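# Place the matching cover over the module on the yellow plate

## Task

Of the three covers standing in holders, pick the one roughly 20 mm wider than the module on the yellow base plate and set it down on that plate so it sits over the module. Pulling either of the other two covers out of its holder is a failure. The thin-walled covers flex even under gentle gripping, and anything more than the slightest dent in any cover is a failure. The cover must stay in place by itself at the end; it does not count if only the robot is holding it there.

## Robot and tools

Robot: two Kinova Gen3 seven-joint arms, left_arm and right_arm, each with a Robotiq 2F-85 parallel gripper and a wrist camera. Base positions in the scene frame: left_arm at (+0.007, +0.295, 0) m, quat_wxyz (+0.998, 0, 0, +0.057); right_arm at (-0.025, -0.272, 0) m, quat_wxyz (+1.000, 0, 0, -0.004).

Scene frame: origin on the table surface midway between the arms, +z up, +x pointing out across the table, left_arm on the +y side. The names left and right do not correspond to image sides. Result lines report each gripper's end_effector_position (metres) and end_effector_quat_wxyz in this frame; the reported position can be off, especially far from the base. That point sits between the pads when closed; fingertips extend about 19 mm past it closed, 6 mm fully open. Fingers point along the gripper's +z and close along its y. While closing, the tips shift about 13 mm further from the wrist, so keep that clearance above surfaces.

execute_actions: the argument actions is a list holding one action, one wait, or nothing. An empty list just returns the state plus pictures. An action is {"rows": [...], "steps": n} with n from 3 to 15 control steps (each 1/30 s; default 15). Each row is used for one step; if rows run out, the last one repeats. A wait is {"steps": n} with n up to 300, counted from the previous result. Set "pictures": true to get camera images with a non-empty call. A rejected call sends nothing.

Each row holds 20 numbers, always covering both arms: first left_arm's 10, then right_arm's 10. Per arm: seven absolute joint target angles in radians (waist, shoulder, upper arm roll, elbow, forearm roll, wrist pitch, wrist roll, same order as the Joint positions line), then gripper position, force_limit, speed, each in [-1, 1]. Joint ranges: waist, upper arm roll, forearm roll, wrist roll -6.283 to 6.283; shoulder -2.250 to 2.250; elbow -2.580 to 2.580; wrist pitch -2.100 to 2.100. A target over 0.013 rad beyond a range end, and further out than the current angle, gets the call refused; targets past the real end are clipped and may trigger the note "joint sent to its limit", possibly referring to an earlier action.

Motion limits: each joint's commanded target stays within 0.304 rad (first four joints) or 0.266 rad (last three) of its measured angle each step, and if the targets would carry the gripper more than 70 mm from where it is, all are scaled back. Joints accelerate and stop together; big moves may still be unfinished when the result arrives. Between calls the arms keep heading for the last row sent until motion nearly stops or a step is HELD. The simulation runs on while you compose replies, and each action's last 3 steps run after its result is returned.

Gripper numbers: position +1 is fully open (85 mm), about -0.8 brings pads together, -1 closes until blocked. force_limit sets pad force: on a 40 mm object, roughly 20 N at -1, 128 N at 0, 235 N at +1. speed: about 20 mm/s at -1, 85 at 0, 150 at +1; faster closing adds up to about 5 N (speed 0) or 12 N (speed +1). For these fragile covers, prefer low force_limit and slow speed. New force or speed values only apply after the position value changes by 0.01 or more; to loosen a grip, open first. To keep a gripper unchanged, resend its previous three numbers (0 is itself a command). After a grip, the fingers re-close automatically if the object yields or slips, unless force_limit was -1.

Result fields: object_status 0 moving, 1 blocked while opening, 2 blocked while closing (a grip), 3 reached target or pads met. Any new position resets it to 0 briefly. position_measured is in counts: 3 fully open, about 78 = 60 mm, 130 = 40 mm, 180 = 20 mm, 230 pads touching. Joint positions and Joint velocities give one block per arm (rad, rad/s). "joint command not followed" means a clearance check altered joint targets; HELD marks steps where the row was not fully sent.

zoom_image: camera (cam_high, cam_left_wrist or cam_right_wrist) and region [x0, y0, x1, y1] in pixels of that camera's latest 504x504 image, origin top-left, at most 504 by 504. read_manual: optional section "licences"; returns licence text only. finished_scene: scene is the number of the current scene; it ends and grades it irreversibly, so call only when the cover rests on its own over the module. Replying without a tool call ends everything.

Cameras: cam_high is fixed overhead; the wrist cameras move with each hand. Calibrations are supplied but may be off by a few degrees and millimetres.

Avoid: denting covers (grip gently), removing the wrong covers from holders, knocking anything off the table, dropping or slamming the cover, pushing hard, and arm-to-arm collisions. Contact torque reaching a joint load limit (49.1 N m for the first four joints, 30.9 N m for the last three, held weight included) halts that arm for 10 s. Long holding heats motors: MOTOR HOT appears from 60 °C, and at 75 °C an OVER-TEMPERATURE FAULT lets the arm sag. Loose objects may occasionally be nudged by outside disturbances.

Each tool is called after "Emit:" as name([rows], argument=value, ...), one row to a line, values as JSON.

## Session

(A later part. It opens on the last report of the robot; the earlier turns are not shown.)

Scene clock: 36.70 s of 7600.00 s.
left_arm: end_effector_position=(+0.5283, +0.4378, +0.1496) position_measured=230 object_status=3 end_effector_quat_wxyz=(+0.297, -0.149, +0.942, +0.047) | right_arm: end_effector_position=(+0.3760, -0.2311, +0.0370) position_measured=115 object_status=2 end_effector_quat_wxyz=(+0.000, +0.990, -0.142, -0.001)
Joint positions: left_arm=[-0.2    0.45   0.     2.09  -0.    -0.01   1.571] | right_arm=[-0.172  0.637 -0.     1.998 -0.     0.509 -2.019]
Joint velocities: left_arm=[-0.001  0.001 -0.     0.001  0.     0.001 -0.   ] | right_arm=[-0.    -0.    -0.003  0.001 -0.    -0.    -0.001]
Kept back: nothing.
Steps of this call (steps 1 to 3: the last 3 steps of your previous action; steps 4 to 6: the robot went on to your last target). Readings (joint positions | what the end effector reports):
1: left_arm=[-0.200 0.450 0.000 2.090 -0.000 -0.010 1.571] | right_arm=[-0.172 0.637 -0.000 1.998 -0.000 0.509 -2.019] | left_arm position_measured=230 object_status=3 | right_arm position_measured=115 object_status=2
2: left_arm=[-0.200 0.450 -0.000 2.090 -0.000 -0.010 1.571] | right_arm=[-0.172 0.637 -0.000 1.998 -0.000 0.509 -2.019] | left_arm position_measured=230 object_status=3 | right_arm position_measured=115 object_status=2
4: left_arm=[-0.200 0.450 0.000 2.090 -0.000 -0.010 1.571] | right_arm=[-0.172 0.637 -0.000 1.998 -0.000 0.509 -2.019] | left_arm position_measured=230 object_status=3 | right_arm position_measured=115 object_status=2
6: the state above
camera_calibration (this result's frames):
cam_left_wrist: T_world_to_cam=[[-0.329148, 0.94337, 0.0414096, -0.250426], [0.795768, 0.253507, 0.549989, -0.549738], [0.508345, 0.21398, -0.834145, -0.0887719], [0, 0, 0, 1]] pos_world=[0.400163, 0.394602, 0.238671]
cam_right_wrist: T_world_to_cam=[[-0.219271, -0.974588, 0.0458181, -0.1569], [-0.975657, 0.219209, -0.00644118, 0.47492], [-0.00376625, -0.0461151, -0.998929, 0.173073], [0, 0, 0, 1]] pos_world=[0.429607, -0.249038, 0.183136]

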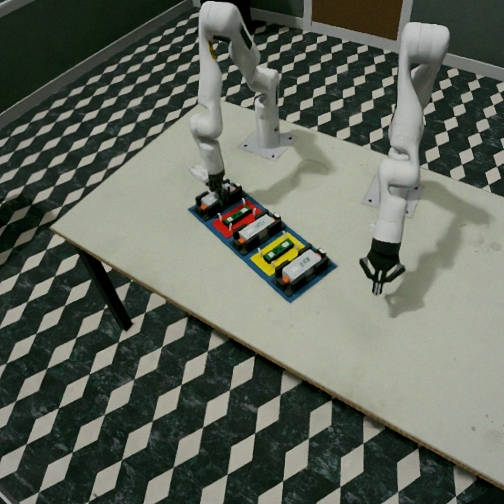

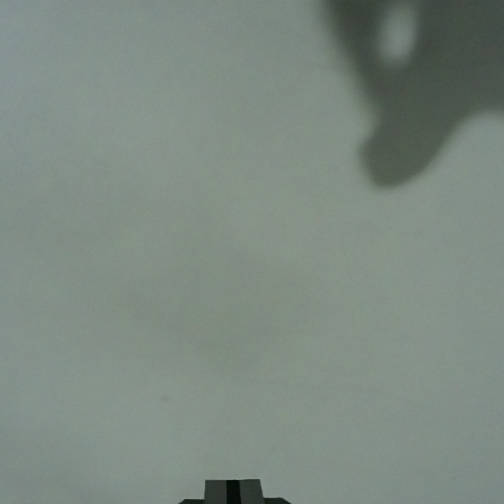

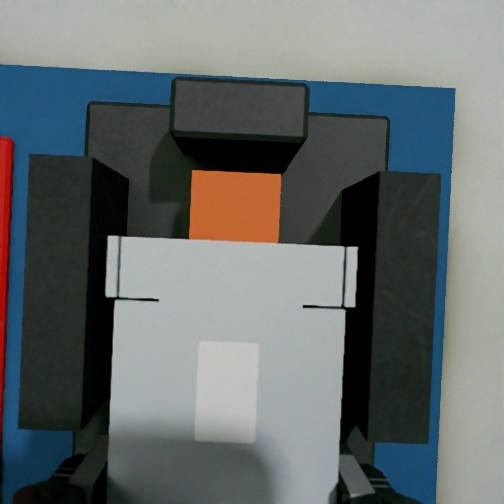

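Emit:
execute_actions([
  {"rows": [[-0.2, 0.4500, 0.0, 2.0900, 0.0, -0.0100, 1.571, -1, -1, 1, -0.1717, 0.6345, 0.0, 1.9971, 0.0, 0.5080, -2.0193, -0.98, -0.82, -1], [-0.2, 0.4500, 0.0, 2.0900, 0.0, -0.0100, 1.571, -1, -1, 1, -0.1717, 0.6323, 0.0, 1.9963, 0.0, 0.5080, -2.0193, -0.98, -0.82, -1], [-0.2, 0.4500, 0.0, 2.0900, 0.0, -0.0100, 1.571, -1, -1, 1, -0.1717, 0.6302, 0.0, 1.9955, 0.0, 0.5080, -2.0193, -0.98, -0.82, -1], [-0.2, 0.4500, 0.0, 2.0900, 0.0, -0.0100, 1.571, -1, -1, 1, -0.1717, 0.6280, 0.0, 1.9946, 0.0, 0.5080, -2.0193, -0.98, -0.82, -1], [-0.2, 0.4500, 0.0, 2.0900, 0.0, -0.0100, 1.571, -1, -1, 1, -0.1717, 0.6259, 0.0, 1.9938, 0.0, 0.5080, -2.0193, -0.98, -0.82, -1], [-0.2, 0.4500, 0.0, 2.0900, 0.0, -0.0100, 1.571, -1, -1, 1, -0.1717, 0.6237, 0.0, 1.9930, 0.0, 0.5080, -2.0193, -0.98, -0.82, -1], [-0.2, 0.4500, 0.0, 2.0900, 0.0, -0.0100, 1.571, -1, -1, 1, -0.1717, 0.6218, 0.0, 1.9925, 0.0, 0.5098, -2.0193, -0.98, -0.82, -1], [-0.2, 0.4500, 0.0, 2.0900, 0.0, -0.0100, 1.571, -1, -1, 1, -0.1717, 0.6199, 0.0, 1.9921, 0.0, 0.5117, -2.0193, -0.98, -0.82, -1], [-0.2, 0.4500, 0.0, 2.0900, 0.0, -0.0100, 1.571, -1, -1, 1, -0.1717, 0.6180, 0.0, 1.9916, 0.0, 0.5140, -2.0193, -0.98, -0.82, -1], [-0.2, 0.4500, 0.0, 2.0900, 0.0, -0.0100, 1.571, -1, -1, 1, -0.1717, 0.6162, 0.0, 1.9911, 0.0, 0.5164, -2.0193, -0.98, -0.82, -1], [-0.2, 0.4500, 0.0, 2.0900, 0.0, -0.0100, 1.571, -1, -1, 1, -0.1717, 0.6143, 0.0, 1.9907, 0.0, 0.5187, -2.0193, -0.98, -0.82, -1], [-0.2, 0.4500, 0.0, 2.0900, 0.0, -0.0100, 1.571, -1, -1, 1, -0.1717, 0.6124, 0.0, 1.9902, 0.0, 0.5211, -2.0193, -0.98, -0.82, -1]], "steps": 15},
])

Emit:
execute_actions([
  {"steps": 9},
], pictures=true)

Scene clock: 37.63 s of 7600.00 s.
left_arm: end_effector_position=(+0.5283, +0.4378, +0.1496) position_measured=230 object_status=3 end_effector_quat_wxyz=(+0.297, -0.149, +0.942, +0.047) | right_arm: end_effector_position=(+0.3762, -0.2310, +0.0392) position_measured=116 object_status=2 end_effector_quat_wxyz=(-0.000, +0.990, -0.142, -0.000)
Joint positions: left_arm=[-0.2    0.45   0.     2.09   0.    -0.01   1.571] | right_arm=[-0.172  0.632 -0.     1.997 -0.     0.514 -2.019]
Joint velocities: left_arm=[-0.    -0.    -0.001 -0.001  0.     0.     0.001] | right_arm=[ 0.001 -0.046  0.003 -0.015  0.001  0.065  0.001]
Steps of this call (steps 1 to 15: the robot went on to your last target; step 16: nothing new was sent; steps 17 to 28: the first 12 steps of this action). Readings (joint positions | what the end effector reports):
17: left_arm=[-0.200 0.450 0.000 2.090 -0.000 -0.010 1.571] | right_arm=[-0.172 0.637 -0.000 1.998 -0.000 0.508 -2.019] | left_arm position_measured=230 object_status=3 | right_arm position_measured=115 object_status=2
18: left_arm=[-0.200 0.450 0.000 2.090 -0.000 -0.010 1.571] | right_arm=[-0.172 0.636 -0.000 1.998 -0.000 0.508 -2.019] | left_arm position_measured=230 object_status=3 | right_arm position_measured=115 object_status=2
20: left_arm=[-0.200 0.450 0.000 2.090 0.000 -0.010 1.571] | right_arm=[-0.172 0.636 -0.000 1.998 -0.000 0.508 -2.019] | left_arm position_measured=230 object_status=3 | right_arm position_measured=116 object_status=2
24: left_arm=[-0.200 0.450 0.000 2.090 -0.000 -0.010 1.571] | right_arm=[-0.172 0.635 -0.000 1.998 -0.000 0.508 -2.019] | left_arm position_measured=230 object_status=3 | right_arm position_measured=116 object_status=2
28: the state above

Scene clock: 37.93 s of 7600.00 s.
left_arm: end_effector_position=(+0.5283, +0.4378, +0.1496) position_measured=230 object_status=3 end_effector_quat_wxyz=(+0.297, -0.149, +0.942, +0.047) | right_arm: end_effector_position=(+0.3761, -0.2310, +0.0410) position_measured=116 object_status=2 end_effector_quat_wxyz=(-0.000, +0.990, -0.142, -0.001)
Joint positions: left_arm=[-0.2    0.45   0.     2.09  -0.    -0.01   1.571] | right_arm=[-0.172  0.628 -0.     1.995 -0.     0.52  -2.019]
Joint velocities: left_arm=[-0.001 -0.    -0.    -0.001  0.    -0.001  0.001] | right_arm=[ 0.    -0.002  0.    -0.002  0.001  0.002 -0.001]
Kept back: nothing.
Steps of this call (steps 1 to 3: the last 3 steps of your previous action; steps 4 to 9: the robot went on to your last target). Readings (joint positions | what the end effector reports):
1: left_arm=[-0.200 0.450 0.000 2.090 -0.000 -0.010 1.571] | right_arm=[-0.172 0.630 -0.000 1.996 -0.000 0.516 -2.019] | left_arm position_measured=230 object_status=3 | right_arm position_measured=116 object_status=2
2: left_arm=[-0.200 0.450 0.000 2.090 0.000 -0.010 1.571] | right_arm=[-0.172 0.629 -0.000 1.996 -0.000 0.517 -2.019] | left_arm position_measured=230 object_status=3 | right_arm position_measured=116 object_status=2
4: left_arm=[-0.200 0.450 0.000 2.090 0.000 -0.010 1.571] | right_arm=[-0.172 0.629 -0.000 1.996 -0.000 0.519 -2.019] | left_arm position_measured=230 object_status=3 | right_arm position_measured=116 object_status=2
8: left_arm=[-0.200 0.450 0.000 2.090 -0.000 -0.010 1.571] | right_arm=[-0.172 0.628 -0.000 1.995 -0.000 0.520 -2.019] | left_arm position_measured=230 object_status=3 | right_arm position_measured=116 object_status=2
9: the state above
camera_calibration (this result's frames):
cam_left_wrist: T_world_to_cam=[[-0.329149, 0.94337, 0.0414095, -0.250426], [0.795768, 0.253507, 0.549989, -0.549738], [0.508345, 0.21398, -0.834145, -0.0887719], [0, 0, 0, 1]] pos_world=[0.400163, 0.394602, 0.238671]
cam_right_wrist: T_world_to_cam=[[-0.219157, -0.974621, 0.0456559, -0.157003], [-0.975683, 0.219084, -0.00666145, 0.47504], [-0.00351009, -0.0460056, -0.998935, 0.177016], [0, 0, 0, 1]] pos_world=[0.429702, -0.248948, 0.18716]

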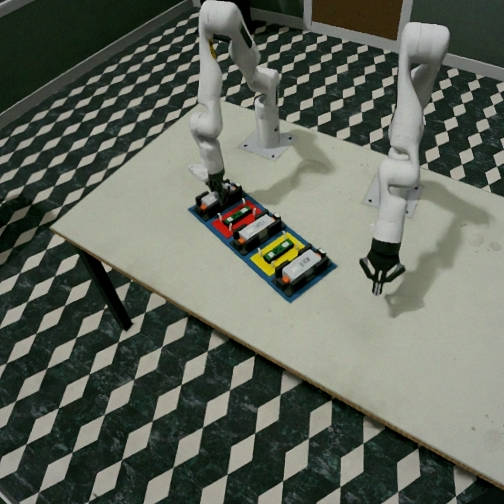

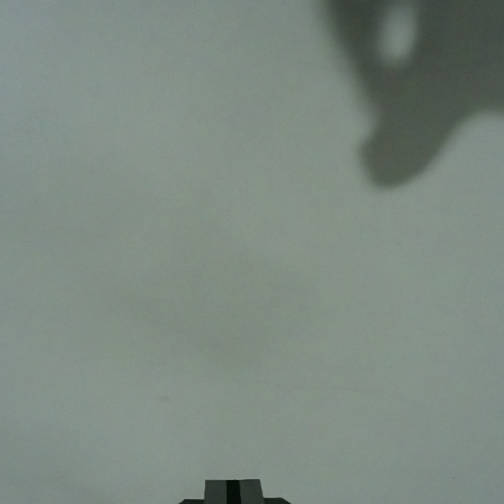

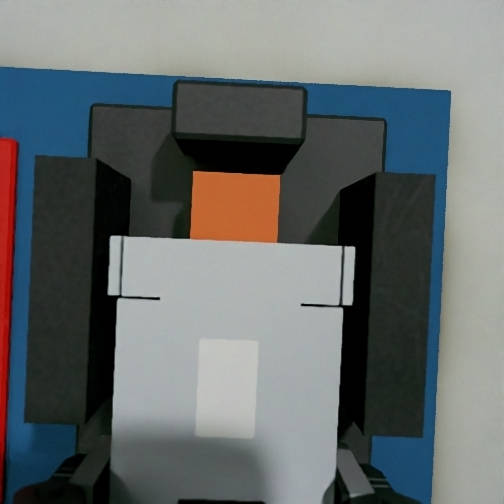

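Emit:
execute_actions([
  {"rows": [[-0.2, 0.4500, 0.0, 2.0900, 0.0, -0.0100, 1.571, -1, -1, 1, -0.1717, 0.6280, 0.0, 1.9958, 0.0, 0.5185, -2.0193, -0.98, -0.82, -1], [-0.2, 0.4500, 0.0, 2.0900, 0.0, -0.0100, 1.571, -1, -1, 1, -0.1717, 0.6280, 0.0, 1.9958, 0.0, 0.5185, -2.0193, -0.98, -0.82, -1], [-0.2, 0.4500, 0.0, 2.0900, 0.0, -0.0100, 1.571, -1, -1, 1, -0.1717, 0.6280, 0.0, 1.9958, 0.0, 0.5185, -2.0193, -0.98, -0.82, -1], [-0.2, 0.4500, 0.0, 2.0900, 0.0, -0.0100, 1.571, -1, -1, 1, -0.1717, 0.6280, 0.0, 1.9958, 0.0, 0.5185, -2.0193, -0.98, -0.82, -1], [-0.2, 0.4500, 0.0, 2.0900, 0.0, -0.0100, 1.571, -1, -1, 1, -0.1717, 0.6280, 0.0, 1.9958, 0.0, 0.5185, -2.0193, 0.07, -0.75, -1]], "steps": 15},
])

Emit:
execute_actions([
  {"steps": 6},
], pictures=true)

Scene clock: 40.40 s of 7600.00 s.
left_arm: end_effector_position=(+0.5283, +0.4378, +0.1496) position_measured=230 object_status=3 end_effector_quat_wxyz=(+0.297, -0.149, +0.942, +0.047) | right_arm: end_effector_position=(+0.3759, -0.2311, +0.0404) position_measured=117 object_status=0 end_effector_quat_wxyz=(+0.000, +0.990, -0.142, -0.001)
Joint positions: left_arm=[-0.2    0.45  -0.     2.09   0.    -0.01   1.571] | right_arm=[-0.172  0.629 -0.     1.996 -0.     0.518 -2.019]
Joint velocities: left_arm=[ 0.001 -0.001 -0.    -0.002  0.     0.002 -0.   ] | right_arm=[-0.002 -0.001  0.     0.001 -0.001 -0.001  0.   ]
Steps of this call (steps 1 to 15: the robot went on to your last target; steps 16 to 62: nothing new was sent; steps 63 to 74: the first 12 steps of this action). Readings (joint positions | what the end effector reports):
63: left_arm=[-0.200 0.450 0.000 2.090 0.000 -0.010 1.571] | right_arm=[-0.172 0.629 -0.000 1.996 -0.000 0.520 -2.019] | left_arm position_measured=230 object_status=3 | right_arm position_measured=116 object_status=2
64: left_arm=[-0.200 0.450 0.000 2.090 -0.000 -0.010 1.571] | right_arm=[-0.172 0.630 -0.000 1.995 -0.000 0.519 -2.019] | left_arm position_measured=230 object_status=3 | right_arm position_measured=116 object_status=2
66: left_arm=[-0.200 0.450 0.000 2.090 -0.000 -0.010 1.571] | right_arm=[-0.172 0.629 -0.000 1.995 -0.000 0.520 -2.019] | left_arm position_measured=230 object_status=3 | right_arm position_measured=116 object_status=2
70: left_arm=[-0.200 0.450 0.000 2.090 -0.000 -0.010 1.571] | right_arm=[-0.172 0.629 -0.000 1.996 -0.000 0.519 -2.019] | left_arm position_measured=230 object_status=3 | right_arm position_measured=117 object_status=0
74: the state above

Scene clock: 40.60 s of 7600.00 s.
left_arm: end_effector_position=(+0.5283, +0.4378, +0.1496) position_measured=230 object_status=3 end_effector_quat_wxyz=(+0.297, -0.149, +0.942, +0.047) | right_arm: end_effector_position=(+0.3759, -0.2311, +0.0404) position_measured=117 object_status=2 end_effector_quat_wxyz=(+0.000, +0.990, -0.142, -0.001)
Joint positions: left_arm=[-0.2    0.45   0.     2.09  -0.    -0.01   1.571] | right_arm=[-0.172  0.629 -0.     1.996 -0.     0.518 -2.019]
Joint velocities: left_arm=[-0.    -0.    -0.001 -0.     0.    -0.001  0.002] | right_arm=[-0.001  0.    -0.001  0.001 -0.001  0.    -0.001]
Kept back: nothing.
Steps of this call (steps 1 to 3: the last 3 steps of your previous action; steps 4 to 6: the robot went on to your last target). Readings (joint positions | what the end effector reports):
1: left_arm=[-0.200 0.450 0.000 2.090 -0.000 -0.010 1.571] | right_arm=[-0.172 0.629 -0.000 1.996 -0.000 0.518 -2.019] | left_arm position_measured=230 object_status=3 | right_arm position_measured=117 object_status=0
2: left_arm=[-0.200 0.450 0.000 2.090 0.000 -0.010 1.571] | right_arm=[-0.172 0.629 -0.000 1.996 -0.000 0.518 -2.019] | left_arm position_measured=230 object_status=3 | right_arm position_measured=117 object_status=2
4: left_arm=[-0.200 0.450 0.000 2.090 -0.000 -0.010 1.571] | right_arm=[-0.172 0.629 -0.000 1.996 -0.000 0.518 -2.019] | left_arm position_measured=230 object_status=3 | right_arm position_measured=117 object_status=2
6: the state above
camera_calibration (this result's frames):
cam_left_wrist: T_world_to_cam=[[-0.329149, 0.94337, 0.0414095, -0.250426], [0.795768, 0.253507, 0.549989, -0.549738], [0.508345, 0.21398, -0.834145, -0.088772], [0, 0, 0, 1]] pos_world=[0.400163, 0.394602, 0.238671]
cam_right_wrist: T_world_to_cam=[[-0.219198, -0.9746, 0.0459038, -0.157092], [-0.975672, 0.219147, -0.00620024, 0.474818], [-0.00401693, -0.0461461, -0.998927, 0.176595], [0, 0, 0, 1]] pos_world=[0.429542, -0.249007, 0.186561]

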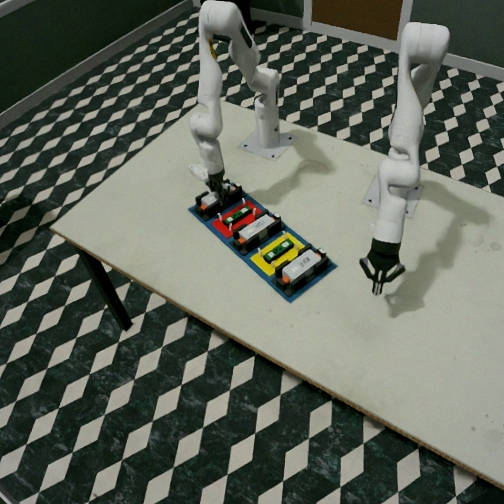

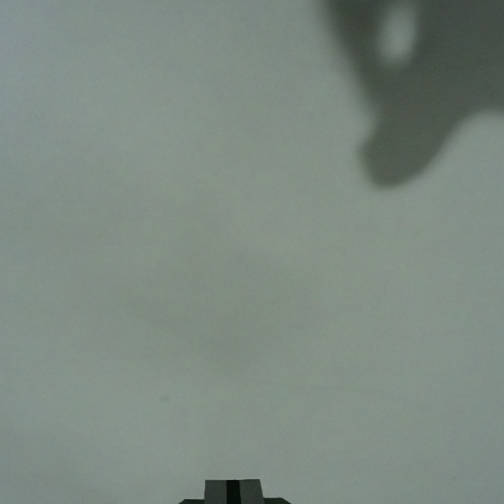

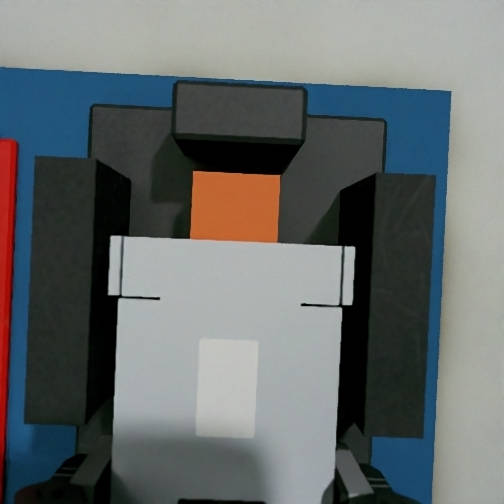

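Emit:
execute_actions([
  {"rows": [[-0.2, 0.4500, 0.0, 2.0900, 0.0, -0.0100, 1.571, -1, -1, 1, -0.1717, 0.6266, 0.0, 1.9951, 0.0, 0.5175, -2.0193, 0.07, -0.75, -1], [-0.2, 0.4500, 0.0, 2.0900, 0.0, -0.0100, 1.571, -1, -1, 1, -0.1717, 0.6241, 0.0, 1.9942, 0.0, 0.5175, -2.0193, 0.07, -0.75, -1], [-0.2, 0.4500, 0.0, 2.0900, 0.0, -0.0100, 1.571, -1, -1, 1, -0.1717, 0.6217, 0.0, 1.9933, 0.0, 0.5175, -2.0193, 0.07, -0.75, -1], [-0.2, 0.4500, 0.0, 2.0900, 0.0, -0.0100, 1.571, -1, -1, 1, -0.1717, 0.6193, 0.0, 1.9923, 0.0, 0.5175, -2.0193, 0.07, -0.75, -1], [-0.2, 0.4500, 0.0, 2.0900, 0.0, -0.0100, 1.571, -1, -1, 1, -0.1717, 0.6169, 0.0, 1.9914, 0.0, 0.5175, -2.0193, 0.07, -0.75, -1], [-0.2, 0.4500, 0.0, 2.0900, 0.0, -0.0100, 1.571, -1, -1, 1, -0.1717, 0.6144, 0.0, 1.9905, 0.0, 0.5175, -2.0193, 0.07, -0.75, -1], [-0.2, 0.4500, 0.0, 2.0900, 0.0, -0.0100, 1.571, -1, -1, 1, -0.1717, 0.6120, 0.0, 1.9896, 0.0, 0.5175, -2.0193, 0.07, -0.75, -1], [-0.2, 0.4500, 0.0, 2.0900, 0.0, -0.0100, 1.571, -1, -1, 1, -0.1717, 0.6102, 0.0, 1.9892, 0.0, 0.5189, -2.0193, 0.07, -0.75, -1], [-0.2, 0.4500, 0.0, 2.0900, 0.0, -0.0100, 1.571, -1, -1, 1, -0.1717, 0.6084, 0.0, 1.9887, 0.0, 0.5211, -2.0193, 0.07, -0.75, -1], [-0.2, 0.4500, 0.0, 2.0900, 0.0, -0.0100, 1.571, -1, -1, 1, -0.1717, 0.6065, 0.0, 1.9883, 0.0, 0.5234, -2.0193, 0.07, -0.75, -1], [-0.2, 0.4500, 0.0, 2.0900, 0.0, -0.0100, 1.571, -1, -1, 1, -0.1717, 0.6047, 0.0, 1.9878, 0.0, 0.5256, -2.0193, 0.07, -0.75, -1], [-0.2, 0.4500, 0.0, 2.0900, 0.0, -0.0100, 1.571, -1, -1, 1, -0.1717, 0.6029, 0.0, 1.9874, 0.0, 0.5279, -2.0193, 0.07, -0.75, -1]], "steps": 15},
])

Emit:
execute_actions([
  {"steps": 9},
], pictures=true)

Scene clock: 41.53 s of 7600.00 s.
left_arm: end_effector_position=(+0.5283, +0.4378, +0.1496) position_measured=230 object_status=3 end_effector_quat_wxyz=(+0.297, -0.149, +0.942, +0.047) | right_arm: end_effector_position=(+0.3763, -0.2310, +0.0427) position_measured=117 object_status=2 end_effector_quat_wxyz=(-0.000, +0.990, -0.142, +0.000)
Joint positions: left_arm=[-0.2    0.45   0.     2.09  -0.    -0.01   1.571] | right_arm=[-0.172  0.624 -0.     1.996 -0.     0.522 -2.019]
Joint velocities: left_arm=[ 0.001 -0.001 -0.     0.     0.     0.002  0.   ] | right_arm=[ 0.    -0.038  0.    -0.012  0.001  0.054  0.001]
Steps of this call (steps 1 to 15: the robot went on to your last target; step 16: nothing new was sent; steps 17 to 28: the first 12 steps of this action). Readings (joint positions | what the end effector reports):
17: left_arm=[-0.200 0.450 0.000 2.090 0.000 -0.010 1.571] | right_arm=[-0.172 0.629 -0.000 1.996 -0.000 0.518 -2.019] | left_arm position_measured=230 object_status=3 | right_arm position_measured=117 object_status=2
18: left_arm=[-0.200 0.450 -0.000 2.090 -0.000 -0.010 1.571] | right_arm=[-0.172 0.628 -0.000 1.996 -0.000 0.518 -2.019] | left_arm position_measured=230 object_status=3 | right_arm position_measured=117 object_status=2
20: left_arm=[-0.200 0.450 0.000 2.090 -0.000 -0.010 1.571] | right_arm=[-0.172 0.628 -0.000 1.996 -0.000 0.518 -2.019] | left_arm position_measured=230 object_status=3 | right_arm position_measured=117 object_status=2
24: left_arm=[-0.200 0.450 0.000 2.090 -0.000 -0.010 1.571] | right_arm=[-0.172 0.627 -0.000 1.997 -0.000 0.518 -2.019] | left_arm position_measured=230 object_status=3 | right_arm position_measured=117 object_status=2
28: the state above

Scene clock: 41.83 s of 7600.00 s.
left_arm: end_effector_position=(+0.5283, +0.4378, +0.1496) position_measured=230 object_status=3 end_effector_quat_wxyz=(+0.297, -0.149, +0.942, +0.047) | right_arm: end_effector_position=(+0.3762, -0.2310, +0.0439) position_measured=117 object_status=2 end_effector_quat_wxyz=(-0.000, +0.990, -0.142, -0.000)
Joint positions: left_arm=[-0.2    0.45   0.     2.09   0.    -0.01   1.571] | right_arm=[-0.172  0.621 -0.     1.994 -0.     0.527 -2.019]
Joint velocities: left_arm=[-0.    -0.     0.    -0.     0.     0.002 -0.   ] | right_arm=[-0.002 -0.001  0.002  0.001 -0.001  0.001  0.   ]
Kept back: nothing.
Steps of this call (steps 1 to 3: the last 3 steps of your previous action; steps 4 to 9: the robot went on to your last target). Readings (joint positions | what the end effector reports):
1: left_arm=[-0.200 0.450 0.000 2.090 0.000 -0.010 1.571] | right_arm=[-0.172 0.622 -0.000 1.995 -0.000 0.524 -2.019] | left_arm position_measured=230 object_status=3 | right_arm position_measured=117 object_status=2
2: left_arm=[-0.200 0.450 0.000 2.090 -0.000 -0.010 1.571] | right_arm=[-0.172 0.622 -0.000 1.995 -0.000 0.525 -2.019] | left_arm position_measured=230 object_status=3 | right_arm position_measured=117 object_status=2
4: left_arm=[-0.200 0.450 0.000 2.090 0.000 -0.010 1.571] | right_arm=[-0.172 0.621 -0.000 1.995 -0.000 0.526 -2.019] | left_arm position_measured=230 object_status=3 | right_arm position_measured=117 object_status=2
8: left_arm=[-0.200 0.450 0.000 2.090 0.000 -0.010 1.571] | right_arm=[-0.172 0.621 -0.000 1.994 -0.000 0.527 -2.019] | left_arm position_measured=230 object_status=3 | right_arm position_measured=117 object_status=2
9: the state above
camera_calibration (this result's frames):
cam_left_wrist: T_world_to_cam=[[-0.329149, 0.94337, 0.0414094, -0.250426], [0.795768, 0.253507, 0.549988, -0.549738], [0.508345, 0.21398, -0.834145, -0.0887717], [0, 0, 0, 1]] pos_world=[0.400163, 0.394602, 0.238671]
cam_right_wrist: T_world_to_cam=[[-0.21896, -0.974676, 0.0454224, -0.157201], [-0.97573, 0.218849, -0.00746385, 0.475161], [-0.00266583, -0.0459543, -0.99894, 0.179584], [0, 0, 0, 1]] pos_world=[0.429686, -0.248956, 0.190081]

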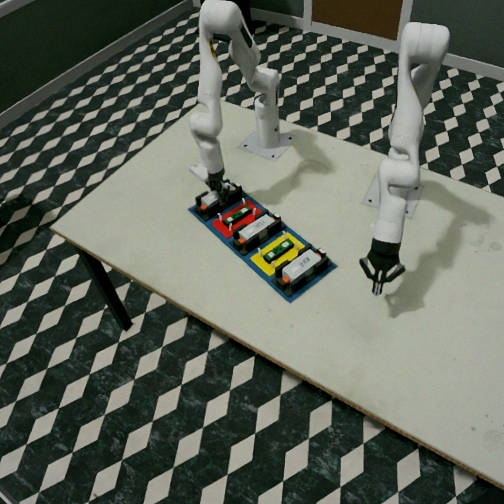

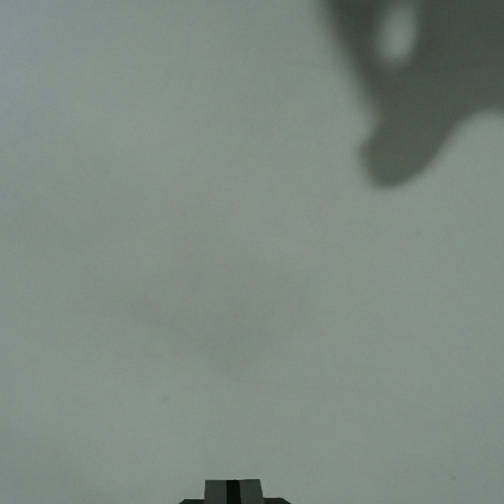

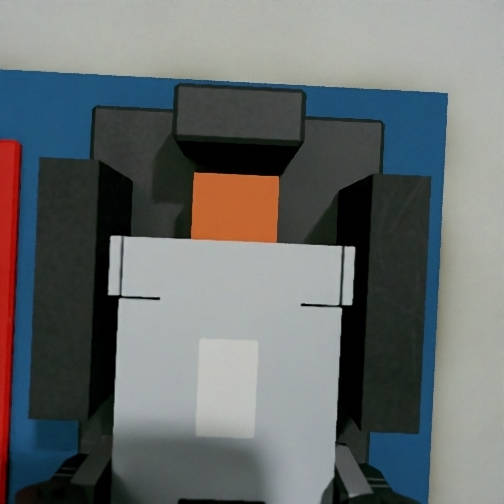

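Emit:
execute_actions([
  {"rows": [[-0.2, 0.45, 0.0, 2.09, 0.0, -0.01, 1.571, -1, -1, 1, -0.1717, 0.60066, 0.0, 1.98681, 0.0, 0.53013, -2.0193, 0.07, -0.75, -1], [-0.2, 0.45, 0.0, 2.09, 0.0, -0.01, 1.571, -1, -1, 1, -0.1717, 0.59885, 0.0, 1.98636, 0.0, 0.53239, -2.0193, 0.07, -0.75, -1], [-0.2, 0.45, 0.0, 2.09, 0.0, -0.01, 1.571, -1, -1, 1, -0.1717, 0.59707, 0.0, 1.98585, 0.0, 0.53468, -2.0193, 0.07, -0.75, -1], [-0.2, 0.45, 0.0, 2.09, 0.0, -0.01, 1.571, -1, -1, 1, -0.1717, 0.59529, 0.0, 1.98533, 0.0, 0.53697, -2.0193, 0.07, -0.75, -1], [-0.2, 0.45, 0.0, 2.09, 0.0, -0.01, 1.571, -1, -1, 1, -0.1717, 0.59351, 0.0, 1.98482, 0.0, 0.53926, -2.0193, 0.07, -0.75, -1], [-0.2, 0.45, 0.0, 2.09, 0.0, -0.01, 1.571, -1, -1, 1, -0.1717, 0.59174, 0.0, 1.98431, 0.0, 0.54155, -2.0193, 0.07, -0.75, -1], [-0.2, 0.45, 0.0, 2.09, 0.0, -0.01, 1.571, -1, -1, 1, -0.1717, 0.58996, 0.0, 1.98380, 0.0, 0.54384, -2.0193, 0.07, -0.75, -1], [-0.2, 0.45, 0.0, 2.09, 0.0, -0.01, 1.571, -1, -1, 1, -0.1717, 0.58818, 0.0, 1.98328, 0.0, 0.54613, -2.0193, 0.07, -0.75, -1], [-0.2, 0.45, 0.0, 2.09, 0.0, -0.01, 1.571, -1, -1, 1, -0.1717, 0.58640, 0.0, 1.98277, 0.0, 0.54842, -2.0193, 0.07, -0.75, -1], [-0.2, 0.45, 0.0, 2.09, 0.0, -0.01, 1.571, -1, -1, 1, -0.1717, 0.58462, 0.0, 1.98226, 0.0, 0.55071, -2.0193, 0.07, -0.75, -1], [-0.2, 0.45, 0.0, 2.09, 0.0, -0.01, 1.571, -1, -1, 1, -0.1717, 0.58285, 0.0, 1.98174, 0.0, 0.55301, -2.0193, 0.07, -0.75, -1], [-0.2, 0.45, 0.0, 2.09, 0.0, -0.01, 1.571, -1, -1, 1, -0.1717, 0.58107, 0.0, 1.98123, 0.0, 0.55530, -2.0193, 0.07, -0.75, -1], [-0.2, 0.45, 0.0, 2.09, 0.0, -0.01, 1.571, -1, -1, 1, -0.1717, 0.57929, 0.0, 1.98072, 0.0, 0.55759, -2.0193, 0.07, -0.75, -1], [-0.2, 0.45, 0.0, 2.09, 0.0, -0.01, 1.571, -1, -1, 1, -0.1717, 0.57751, 0.0, 1.98020, 0.0, 0.55988, -2.0193, 0.07, -0.75, -1], [-0.2, 0.45, 0.0, 2.09, 0.0, -0.01, 1.571, -1, -1, 1, -0.1717, 0.57575, 0.0, 1.97966, 0.0, 0.56218, -2.0193, 0.07, -0.75, -1]], "steps": 15},
])

Emit:
execute_actions([
  {"steps": 10},
], pictures=true)

Scene clock: 43.43 s of 7600.00 s.
left_arm: end_effector_position=(+0.5283, +0.4378, +0.1496) position_measured=230 object_status=3 end_effector_quat_wxyz=(+0.297, -0.149, +0.942, +0.047) | right_arm: end_effector_position=(+0.3762, -0.2311, +0.0518) position_measured=117 object_status=2 end_effector_quat_wxyz=(-0.000, +0.990, -0.142, -0.000)
Joint positions: left_arm=[-0.2    0.45   0.     2.09   0.    -0.01   1.571] | right_arm=[-0.172  0.603 -0.     1.99  -0.     0.549 -2.019]
Joint velocities: left_arm=[-0.001  0.001 -0.     0.001  0.     0.    -0.001] | right_arm=[ 0.    -0.052 -0.    -0.013  0.001  0.068  0.   ]
Steps of this call (steps 1 to 15: the robot went on to your last target; steps 16 to 36: nothing new was sent; steps 37 to 48: the first 12 steps of this action). Readings (joint positions | what the end effector reports):
37: left_arm=[-0.200 0.450 0.000 2.090 -0.000 -0.010 1.571] | right_arm=[-0.172 0.621 -0.000 1.994 -0.000 0.527 -2.019] | left_arm position_measured=230 object_status=3 | right_arm position_measured=117 object_status=2
38: left_arm=[-0.200 0.450 0.000 2.090 -0.000 -0.010 1.571] | right_arm=[-0.172 0.619 -0.000 1.994 -0.000 0.528 -2.019] | left_arm position_measured=230 object_status=3 | right_arm position_measured=117 object_status=2
40: left_arm=[-0.200 0.450 0.000 2.090 0.000 -0.010 1.571] | right_arm=[-0.172 0.617 -0.000 1.994 -0.000 0.531 -2.019] | left_arm position_measured=230 object_status=3 | right_arm position_measured=117 object_status=2
44: left_arm=[-0.200 0.450 0.000 2.090 -0.000 -0.010 1.571] | right_arm=[-0.172 0.610 -0.000 1.992 -0.000 0.540 -2.019] | left_arm position_measured=230 object_status=3 | right_arm position_measured=117 object_status=2
48: the state above

Scene clock: 43.77 s of 7600.00 s.
left_arm: end_effector_position=(+0.5283, +0.4378, +0.1496) position_measured=230 object_status=3 end_effector_quat_wxyz=(+0.297, -0.149, +0.942, +0.047) | right_arm: end_effector_position=(+0.3761, -0.2311, +0.0561) position_measured=117 object_status=2 end_effector_quat_wxyz=(-0.000, +0.990, -0.142, -0.000)
Joint positions: left_arm=[-0.2    0.45   0.     2.09   0.    -0.01   1.571] | right_arm=[-0.172  0.594 -0.     1.987 -0.     0.561 -2.019]
Joint velocities: left_arm=[-0.001  0.002  0.001  0.    -0.    -0.001 -0.001] | right_arm=[-0.001 -0.    -0.001  0.     0.     0.001  0.002]
Kept back: nothing.
Steps of this call (steps 1 to 3: the last 3 steps of your previous action; steps 4 to 10: the robot went on to your last target). Readings (joint positions | what the end effector reports):
1: left_arm=[-0.200 0.450 0.000 2.090 0.000 -0.010 1.571] | right_arm=[-0.172 0.601 -0.000 1.989 -0.000 0.551 -2.019] | left_arm position_measured=230 object_status=3 | right_arm position_measured=117 object_status=2
2: left_arm=[-0.200 0.450 0.000 2.090 -0.000 -0.010 1.571] | right_arm=[-0.172 0.600 -0.000 1.989 -0.000 0.553 -2.019] | left_arm position_measured=230 object_status=3 | right_arm position_measured=117 object_status=2
4: left_arm=[-0.200 0.450 0.000 2.090 -0.000 -0.010 1.571] | right_arm=[-0.172 0.596 -0.000 1.988 -0.000 0.558 -2.019] | left_arm position_measured=230 object_status=3 | right_arm position_measured=117 object_status=2
8: left_arm=[-0.200 0.450 0.000 2.090 0.000 -0.010 1.571] | right_arm=[-0.172 0.594 -0.000 1.987 -0.000 0.561 -2.019] | left_arm position_measured=230 object_status=3 | right_arm position_measured=117 object_status=2
10: the state above
camera_calibration (this result's frames):
cam_left_wrist: T_world_to_cam=[[-0.329148, 0.94337, 0.0414095, -0.250426], [0.795768, 0.253507, 0.549989, -0.549738], [0.508345, 0.21398, -0.834145, -0.0887719], [0, 0, 0, 1]] pos_world=[0.400163, 0.394602, 0.238671]
cam_right_wrist: T_world_to_cam=[[-0.219006, -0.974664, 0.0454629, -0.157861], [-0.97572, 0.218887, -0.00764217, 0.475198], [-0.00250268, -0.0460328, -0.998937, 0.191654], [0, 0, 0, 1]] pos_world=[0.429567, -0.249053, 0.202258]

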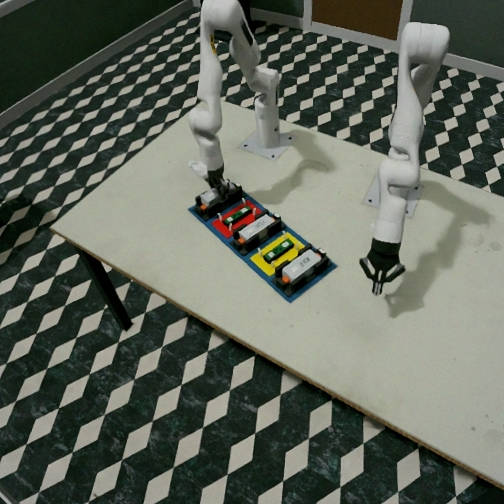

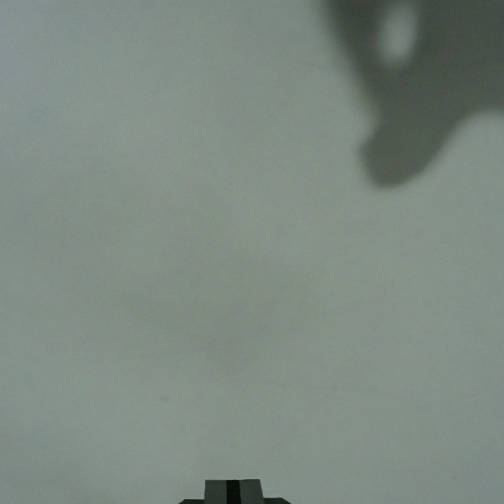

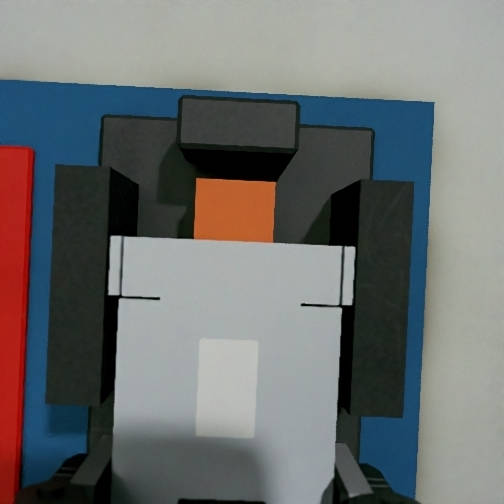

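Emit:
execute_actions([
  {"rows": [[-0.2, 0.45, 0.0, 2.09, 0.0, -0.01, 1.571, -1, -1, 1, -0.1717, 0.57401, 0.0, 1.97878, 0.0, 0.56450, -2.0193, 0.07, -0.75, -1], [-0.2, 0.45, 0.0, 2.09, 0.0, -0.01, 1.571, -1, -1, 1, -0.1717, 0.57227, 0.0, 1.97820, 0.0, 0.56682, -2.0193, 0.07, -0.75, -1], [-0.2, 0.45, 0.0, 2.09, 0.0, -0.01, 1.571, -1, -1, 1, -0.1717, 0.57053, 0.0, 1.97763, 0.0, 0.56914, -2.0193, 0.07, -0.75, -1], [-0.2, 0.45, 0.0, 2.09, 0.0, -0.01, 1.571, -1, -1, 1, -0.1717, 0.56879, 0.0, 1.97705, 0.0, 0.57146, -2.0193, 0.07, -0.75, -1], [-0.2, 0.45, 0.0, 2.09, 0.0, -0.01, 1.571, -1, -1, 1, -0.1717, 0.56705, 0.0, 1.97647, 0.0, 0.57378, -2.0193, 0.07, -0.75, -1], [-0.2, 0.45, 0.0, 2.09, 0.0, -0.01, 1.571, -1, -1, 1, -0.1717, 0.56531, 0.0, 1.97589, 0.0, 0.57609, -2.0193, 0.07, -0.75, -1], [-0.2, 0.45, 0.0, 2.09, 0.0, -0.01, 1.571, -1, -1, 1, -0.1717, 0.56357, 0.0, 1.97531, 0.0, 0.57841, -2.0193, 0.07, -0.75, -1], [-0.2, 0.45, 0.0, 2.09, 0.0, -0.01, 1.571, -1, -1, 1, -0.1717, 0.56183, 0.0, 1.97474, 0.0, 0.58073, -2.0193, 0.07, -0.75, -1], [-0.2, 0.45, 0.0, 2.09, 0.0, -0.01, 1.571, -1, -1, 1, -0.1717, 0.56009, 0.0, 1.97416, 0.0, 0.58305, -2.0193, 0.07, -0.75, -1], [-0.2, 0.45, 0.0, 2.09, 0.0, -0.01, 1.571, -1, -1, 1, -0.1717, 0.55835, 0.0, 1.97358, 0.0, 0.58537, -2.0193, 0.07, -0.75, -1], [-0.2, 0.45, 0.0, 2.09, 0.0, -0.01, 1.571, -1, -1, 1, -0.1717, 0.55661, 0.0, 1.97300, 0.0, 0.58769, -2.0193, 0.07, -0.75, -1], [-0.2, 0.45, 0.0, 2.09, 0.0, -0.01, 1.571, -1, -1, 1, -0.1717, 0.55486, 0.0, 1.97243, 0.0, 0.59000, -2.0193, 0.07, -0.75, -1], [-0.2, 0.45, 0.0, 2.09, 0.0, -0.01, 1.571, -1, -1, 1, -0.1717, 0.55316, 0.0, 1.97178, 0.0, 0.59235, -2.0193, 0.07, -0.75, -1], [-0.2, 0.45, 0.0, 2.09, 0.0, -0.01, 1.571, -1, -1, 1, -0.1717, 0.55146, 0.0, 1.97114, 0.0, 0.59469, -2.0193, 0.07, -0.75, -1], [-0.2, 0.45, 0.0, 2.09, 0.0, -0.01, 1.571, -1, -1, 1, -0.1717, 0.54976, 0.0, 1.97050, 0.0, 0.59703, -2.0193, 0.07, -0.75, -1]], "steps": 15},
])

Emit:
execute_actions([
  {"steps": 10},
], pictures=true)

Scene clock: 45.13 s of 7600.00 s.
left_arm: end_effector_position=(+0.5283, +0.4378, +0.1496) position_measured=230 object_status=3 end_effector_quat_wxyz=(+0.297, -0.149, +0.942, +0.047) | right_arm: end_effector_position=(+0.3817, -0.2305, +0.0689) position_measured=117 object_status=2 end_effector_quat_wxyz=(-0.002, +0.990, -0.142, +0.008)
Joint positions: left_arm=[-0.2    0.45   0.     2.09  -0.    -0.01   1.571] | right_arm=[-0.172  0.567  0.     1.976  0.     0.583 -2.019]
Joint velocities: left_arm=[ 0.    -0.     0.001  0.     0.     0.001  0.001] | right_arm=[-0.001 -0.122 -0.003 -0.054 -0.001  0.066  0.   ]
Steps of this call (steps 1 to 29: the robot went on to your last target; steps 30 to 41: the first 12 steps of this action). Readings (joint positions | what the end effector reports):
30: left_arm=[-0.200 0.450 0.000 2.090 -0.000 -0.010 1.571] | right_arm=[-0.172 0.593 -0.000 1.987 -0.000 0.561 -2.019] | left_arm position_measured=230 object_status=3 | right_arm position_measured=117 object_status=2
31: left_arm=[-0.200 0.450 0.000 2.090 -0.000 -0.010 1.571] | right_arm=[-0.172 0.592 -0.000 1.987 -0.000 0.563 -2.019] | left_arm position_measured=230 object_status=3 | right_arm position_measured=117 object_status=2
33: left_arm=[-0.200 0.450 0.000 2.090 0.000 -0.010 1.571] | right_arm=[-0.172 0.590 -0.000 1.986 -0.000 0.566 -2.019] | left_arm position_measured=230 object_status=3 | right_arm position_measured=117 object_status=2
37: left_arm=[-0.200 0.450 0.000 2.090 -0.000 -0.010 1.571] | right_arm=[-0.172 0.583 -0.000 1.984 0.000 0.575 -2.019] | left_arm position_measured=230 object_status=3 | right_arm position_measured=117 object_status=2
41: the state above

Scene clock: 45.47 s of 7600.00 s.
left_arm: end_effector_position=(+0.5283, +0.4378, +0.1496) position_measured=230 object_status=3 end_effector_quat_wxyz=(+0.297, -0.149, +0.942, +0.047) | right_arm: end_effector_position=(+0.3837, -0.2305, +0.0763) position_measured=117 object_status=2 end_effector_quat_wxyz=(-0.003, +0.990, -0.142, +0.011)
Joint positions: left_arm=[-0.2    0.45   0.     2.09  -0.    -0.01   1.571] | right_arm=[-0.171  0.551  0.     1.971  0.     0.597 -2.019]
Joint velocities: left_arm=[-0.     0.002 -0.     0.001 -0.     0.001 -0.001] | right_arm=[-0.    -0.008  0.    -0.002  0.     0.004  0.   ]
Kept back: nothing.
Steps of this call (steps 1 to 3: the last 3 steps of your previous action; steps 4 to 10: the robot went on to your last target). Readings (joint positions | what the end effector reports):
1: left_arm=[-0.200 0.450 -0.000 2.090 -0.000 -0.010 1.571] | right_arm=[-0.172 0.563 0.000 1.974 0.000 0.586 -2.019] | left_arm position_measured=230 object_status=3 | right_arm position_measured=117 object_status=2
2: left_arm=[-0.200 0.450 0.000 2.090 -0.000 -0.010 1.571] | right_arm=[-0.172 0.560 0.000 1.973 0.000 0.588 -2.019] | left_arm position_measured=230 object_status=3 | right_arm position_measured=117 object_status=2
4: left_arm=[-0.200 0.450 0.000 2.090 -0.000 -0.010 1.571] | right_arm=[-0.172 0.555 0.000 1.972 0.000 0.593 -2.019] | left_arm position_measured=230 object_status=3 | right_arm position_measured=117 object_status=2
8: left_arm=[-0.200 0.450 0.000 2.090 -0.000 -0.010 1.571] | right_arm=[-0.171 0.551 0.000 1.971 0.000 0.597 -2.019] | left_arm position_measured=230 object_status=3 | right_arm position_measured=117 object_status=2
10: the state above
camera_calibration (this result's frames):
cam_left_wrist: T_world_to_cam=[[-0.329149, 0.94337, 0.0414096, -0.250426], [0.795768, 0.253507, 0.549989, -0.549738], [0.508345, 0.21398, -0.834145, -0.0887719], [0, 0, 0, 1]] pos_world=[0.400163, 0.394602, 0.238671]
cam_right_wrist: T_world_to_cam=[[-0.220568, -0.97466, 0.0372412, -0.155252], [-0.975153, 0.219551, -0.0295585, 0.484167], [0.0206332, -0.0428356, -0.998869, 0.203815], [0, 0, 0, 1]] pos_world=[0.433688, -0.248887, 0.223678]

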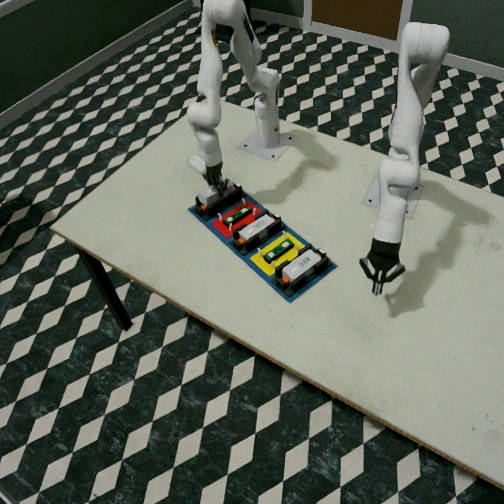

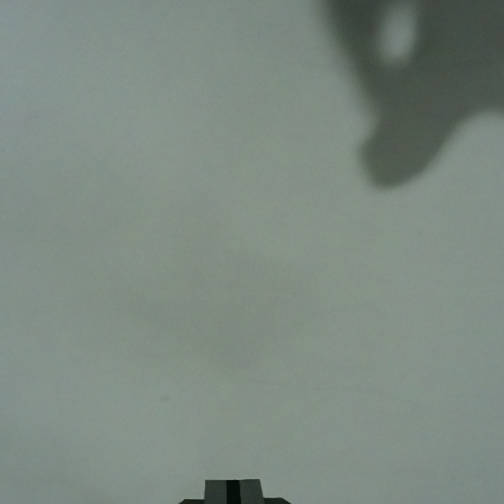

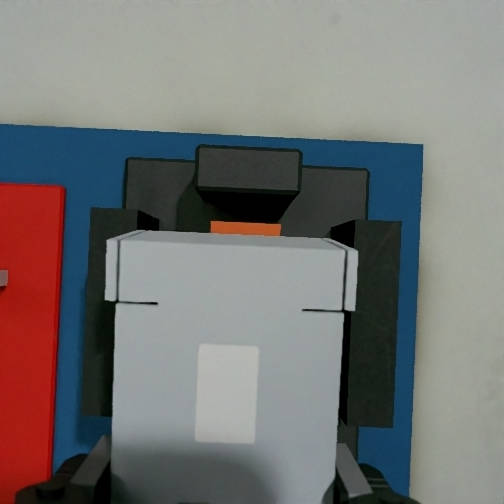

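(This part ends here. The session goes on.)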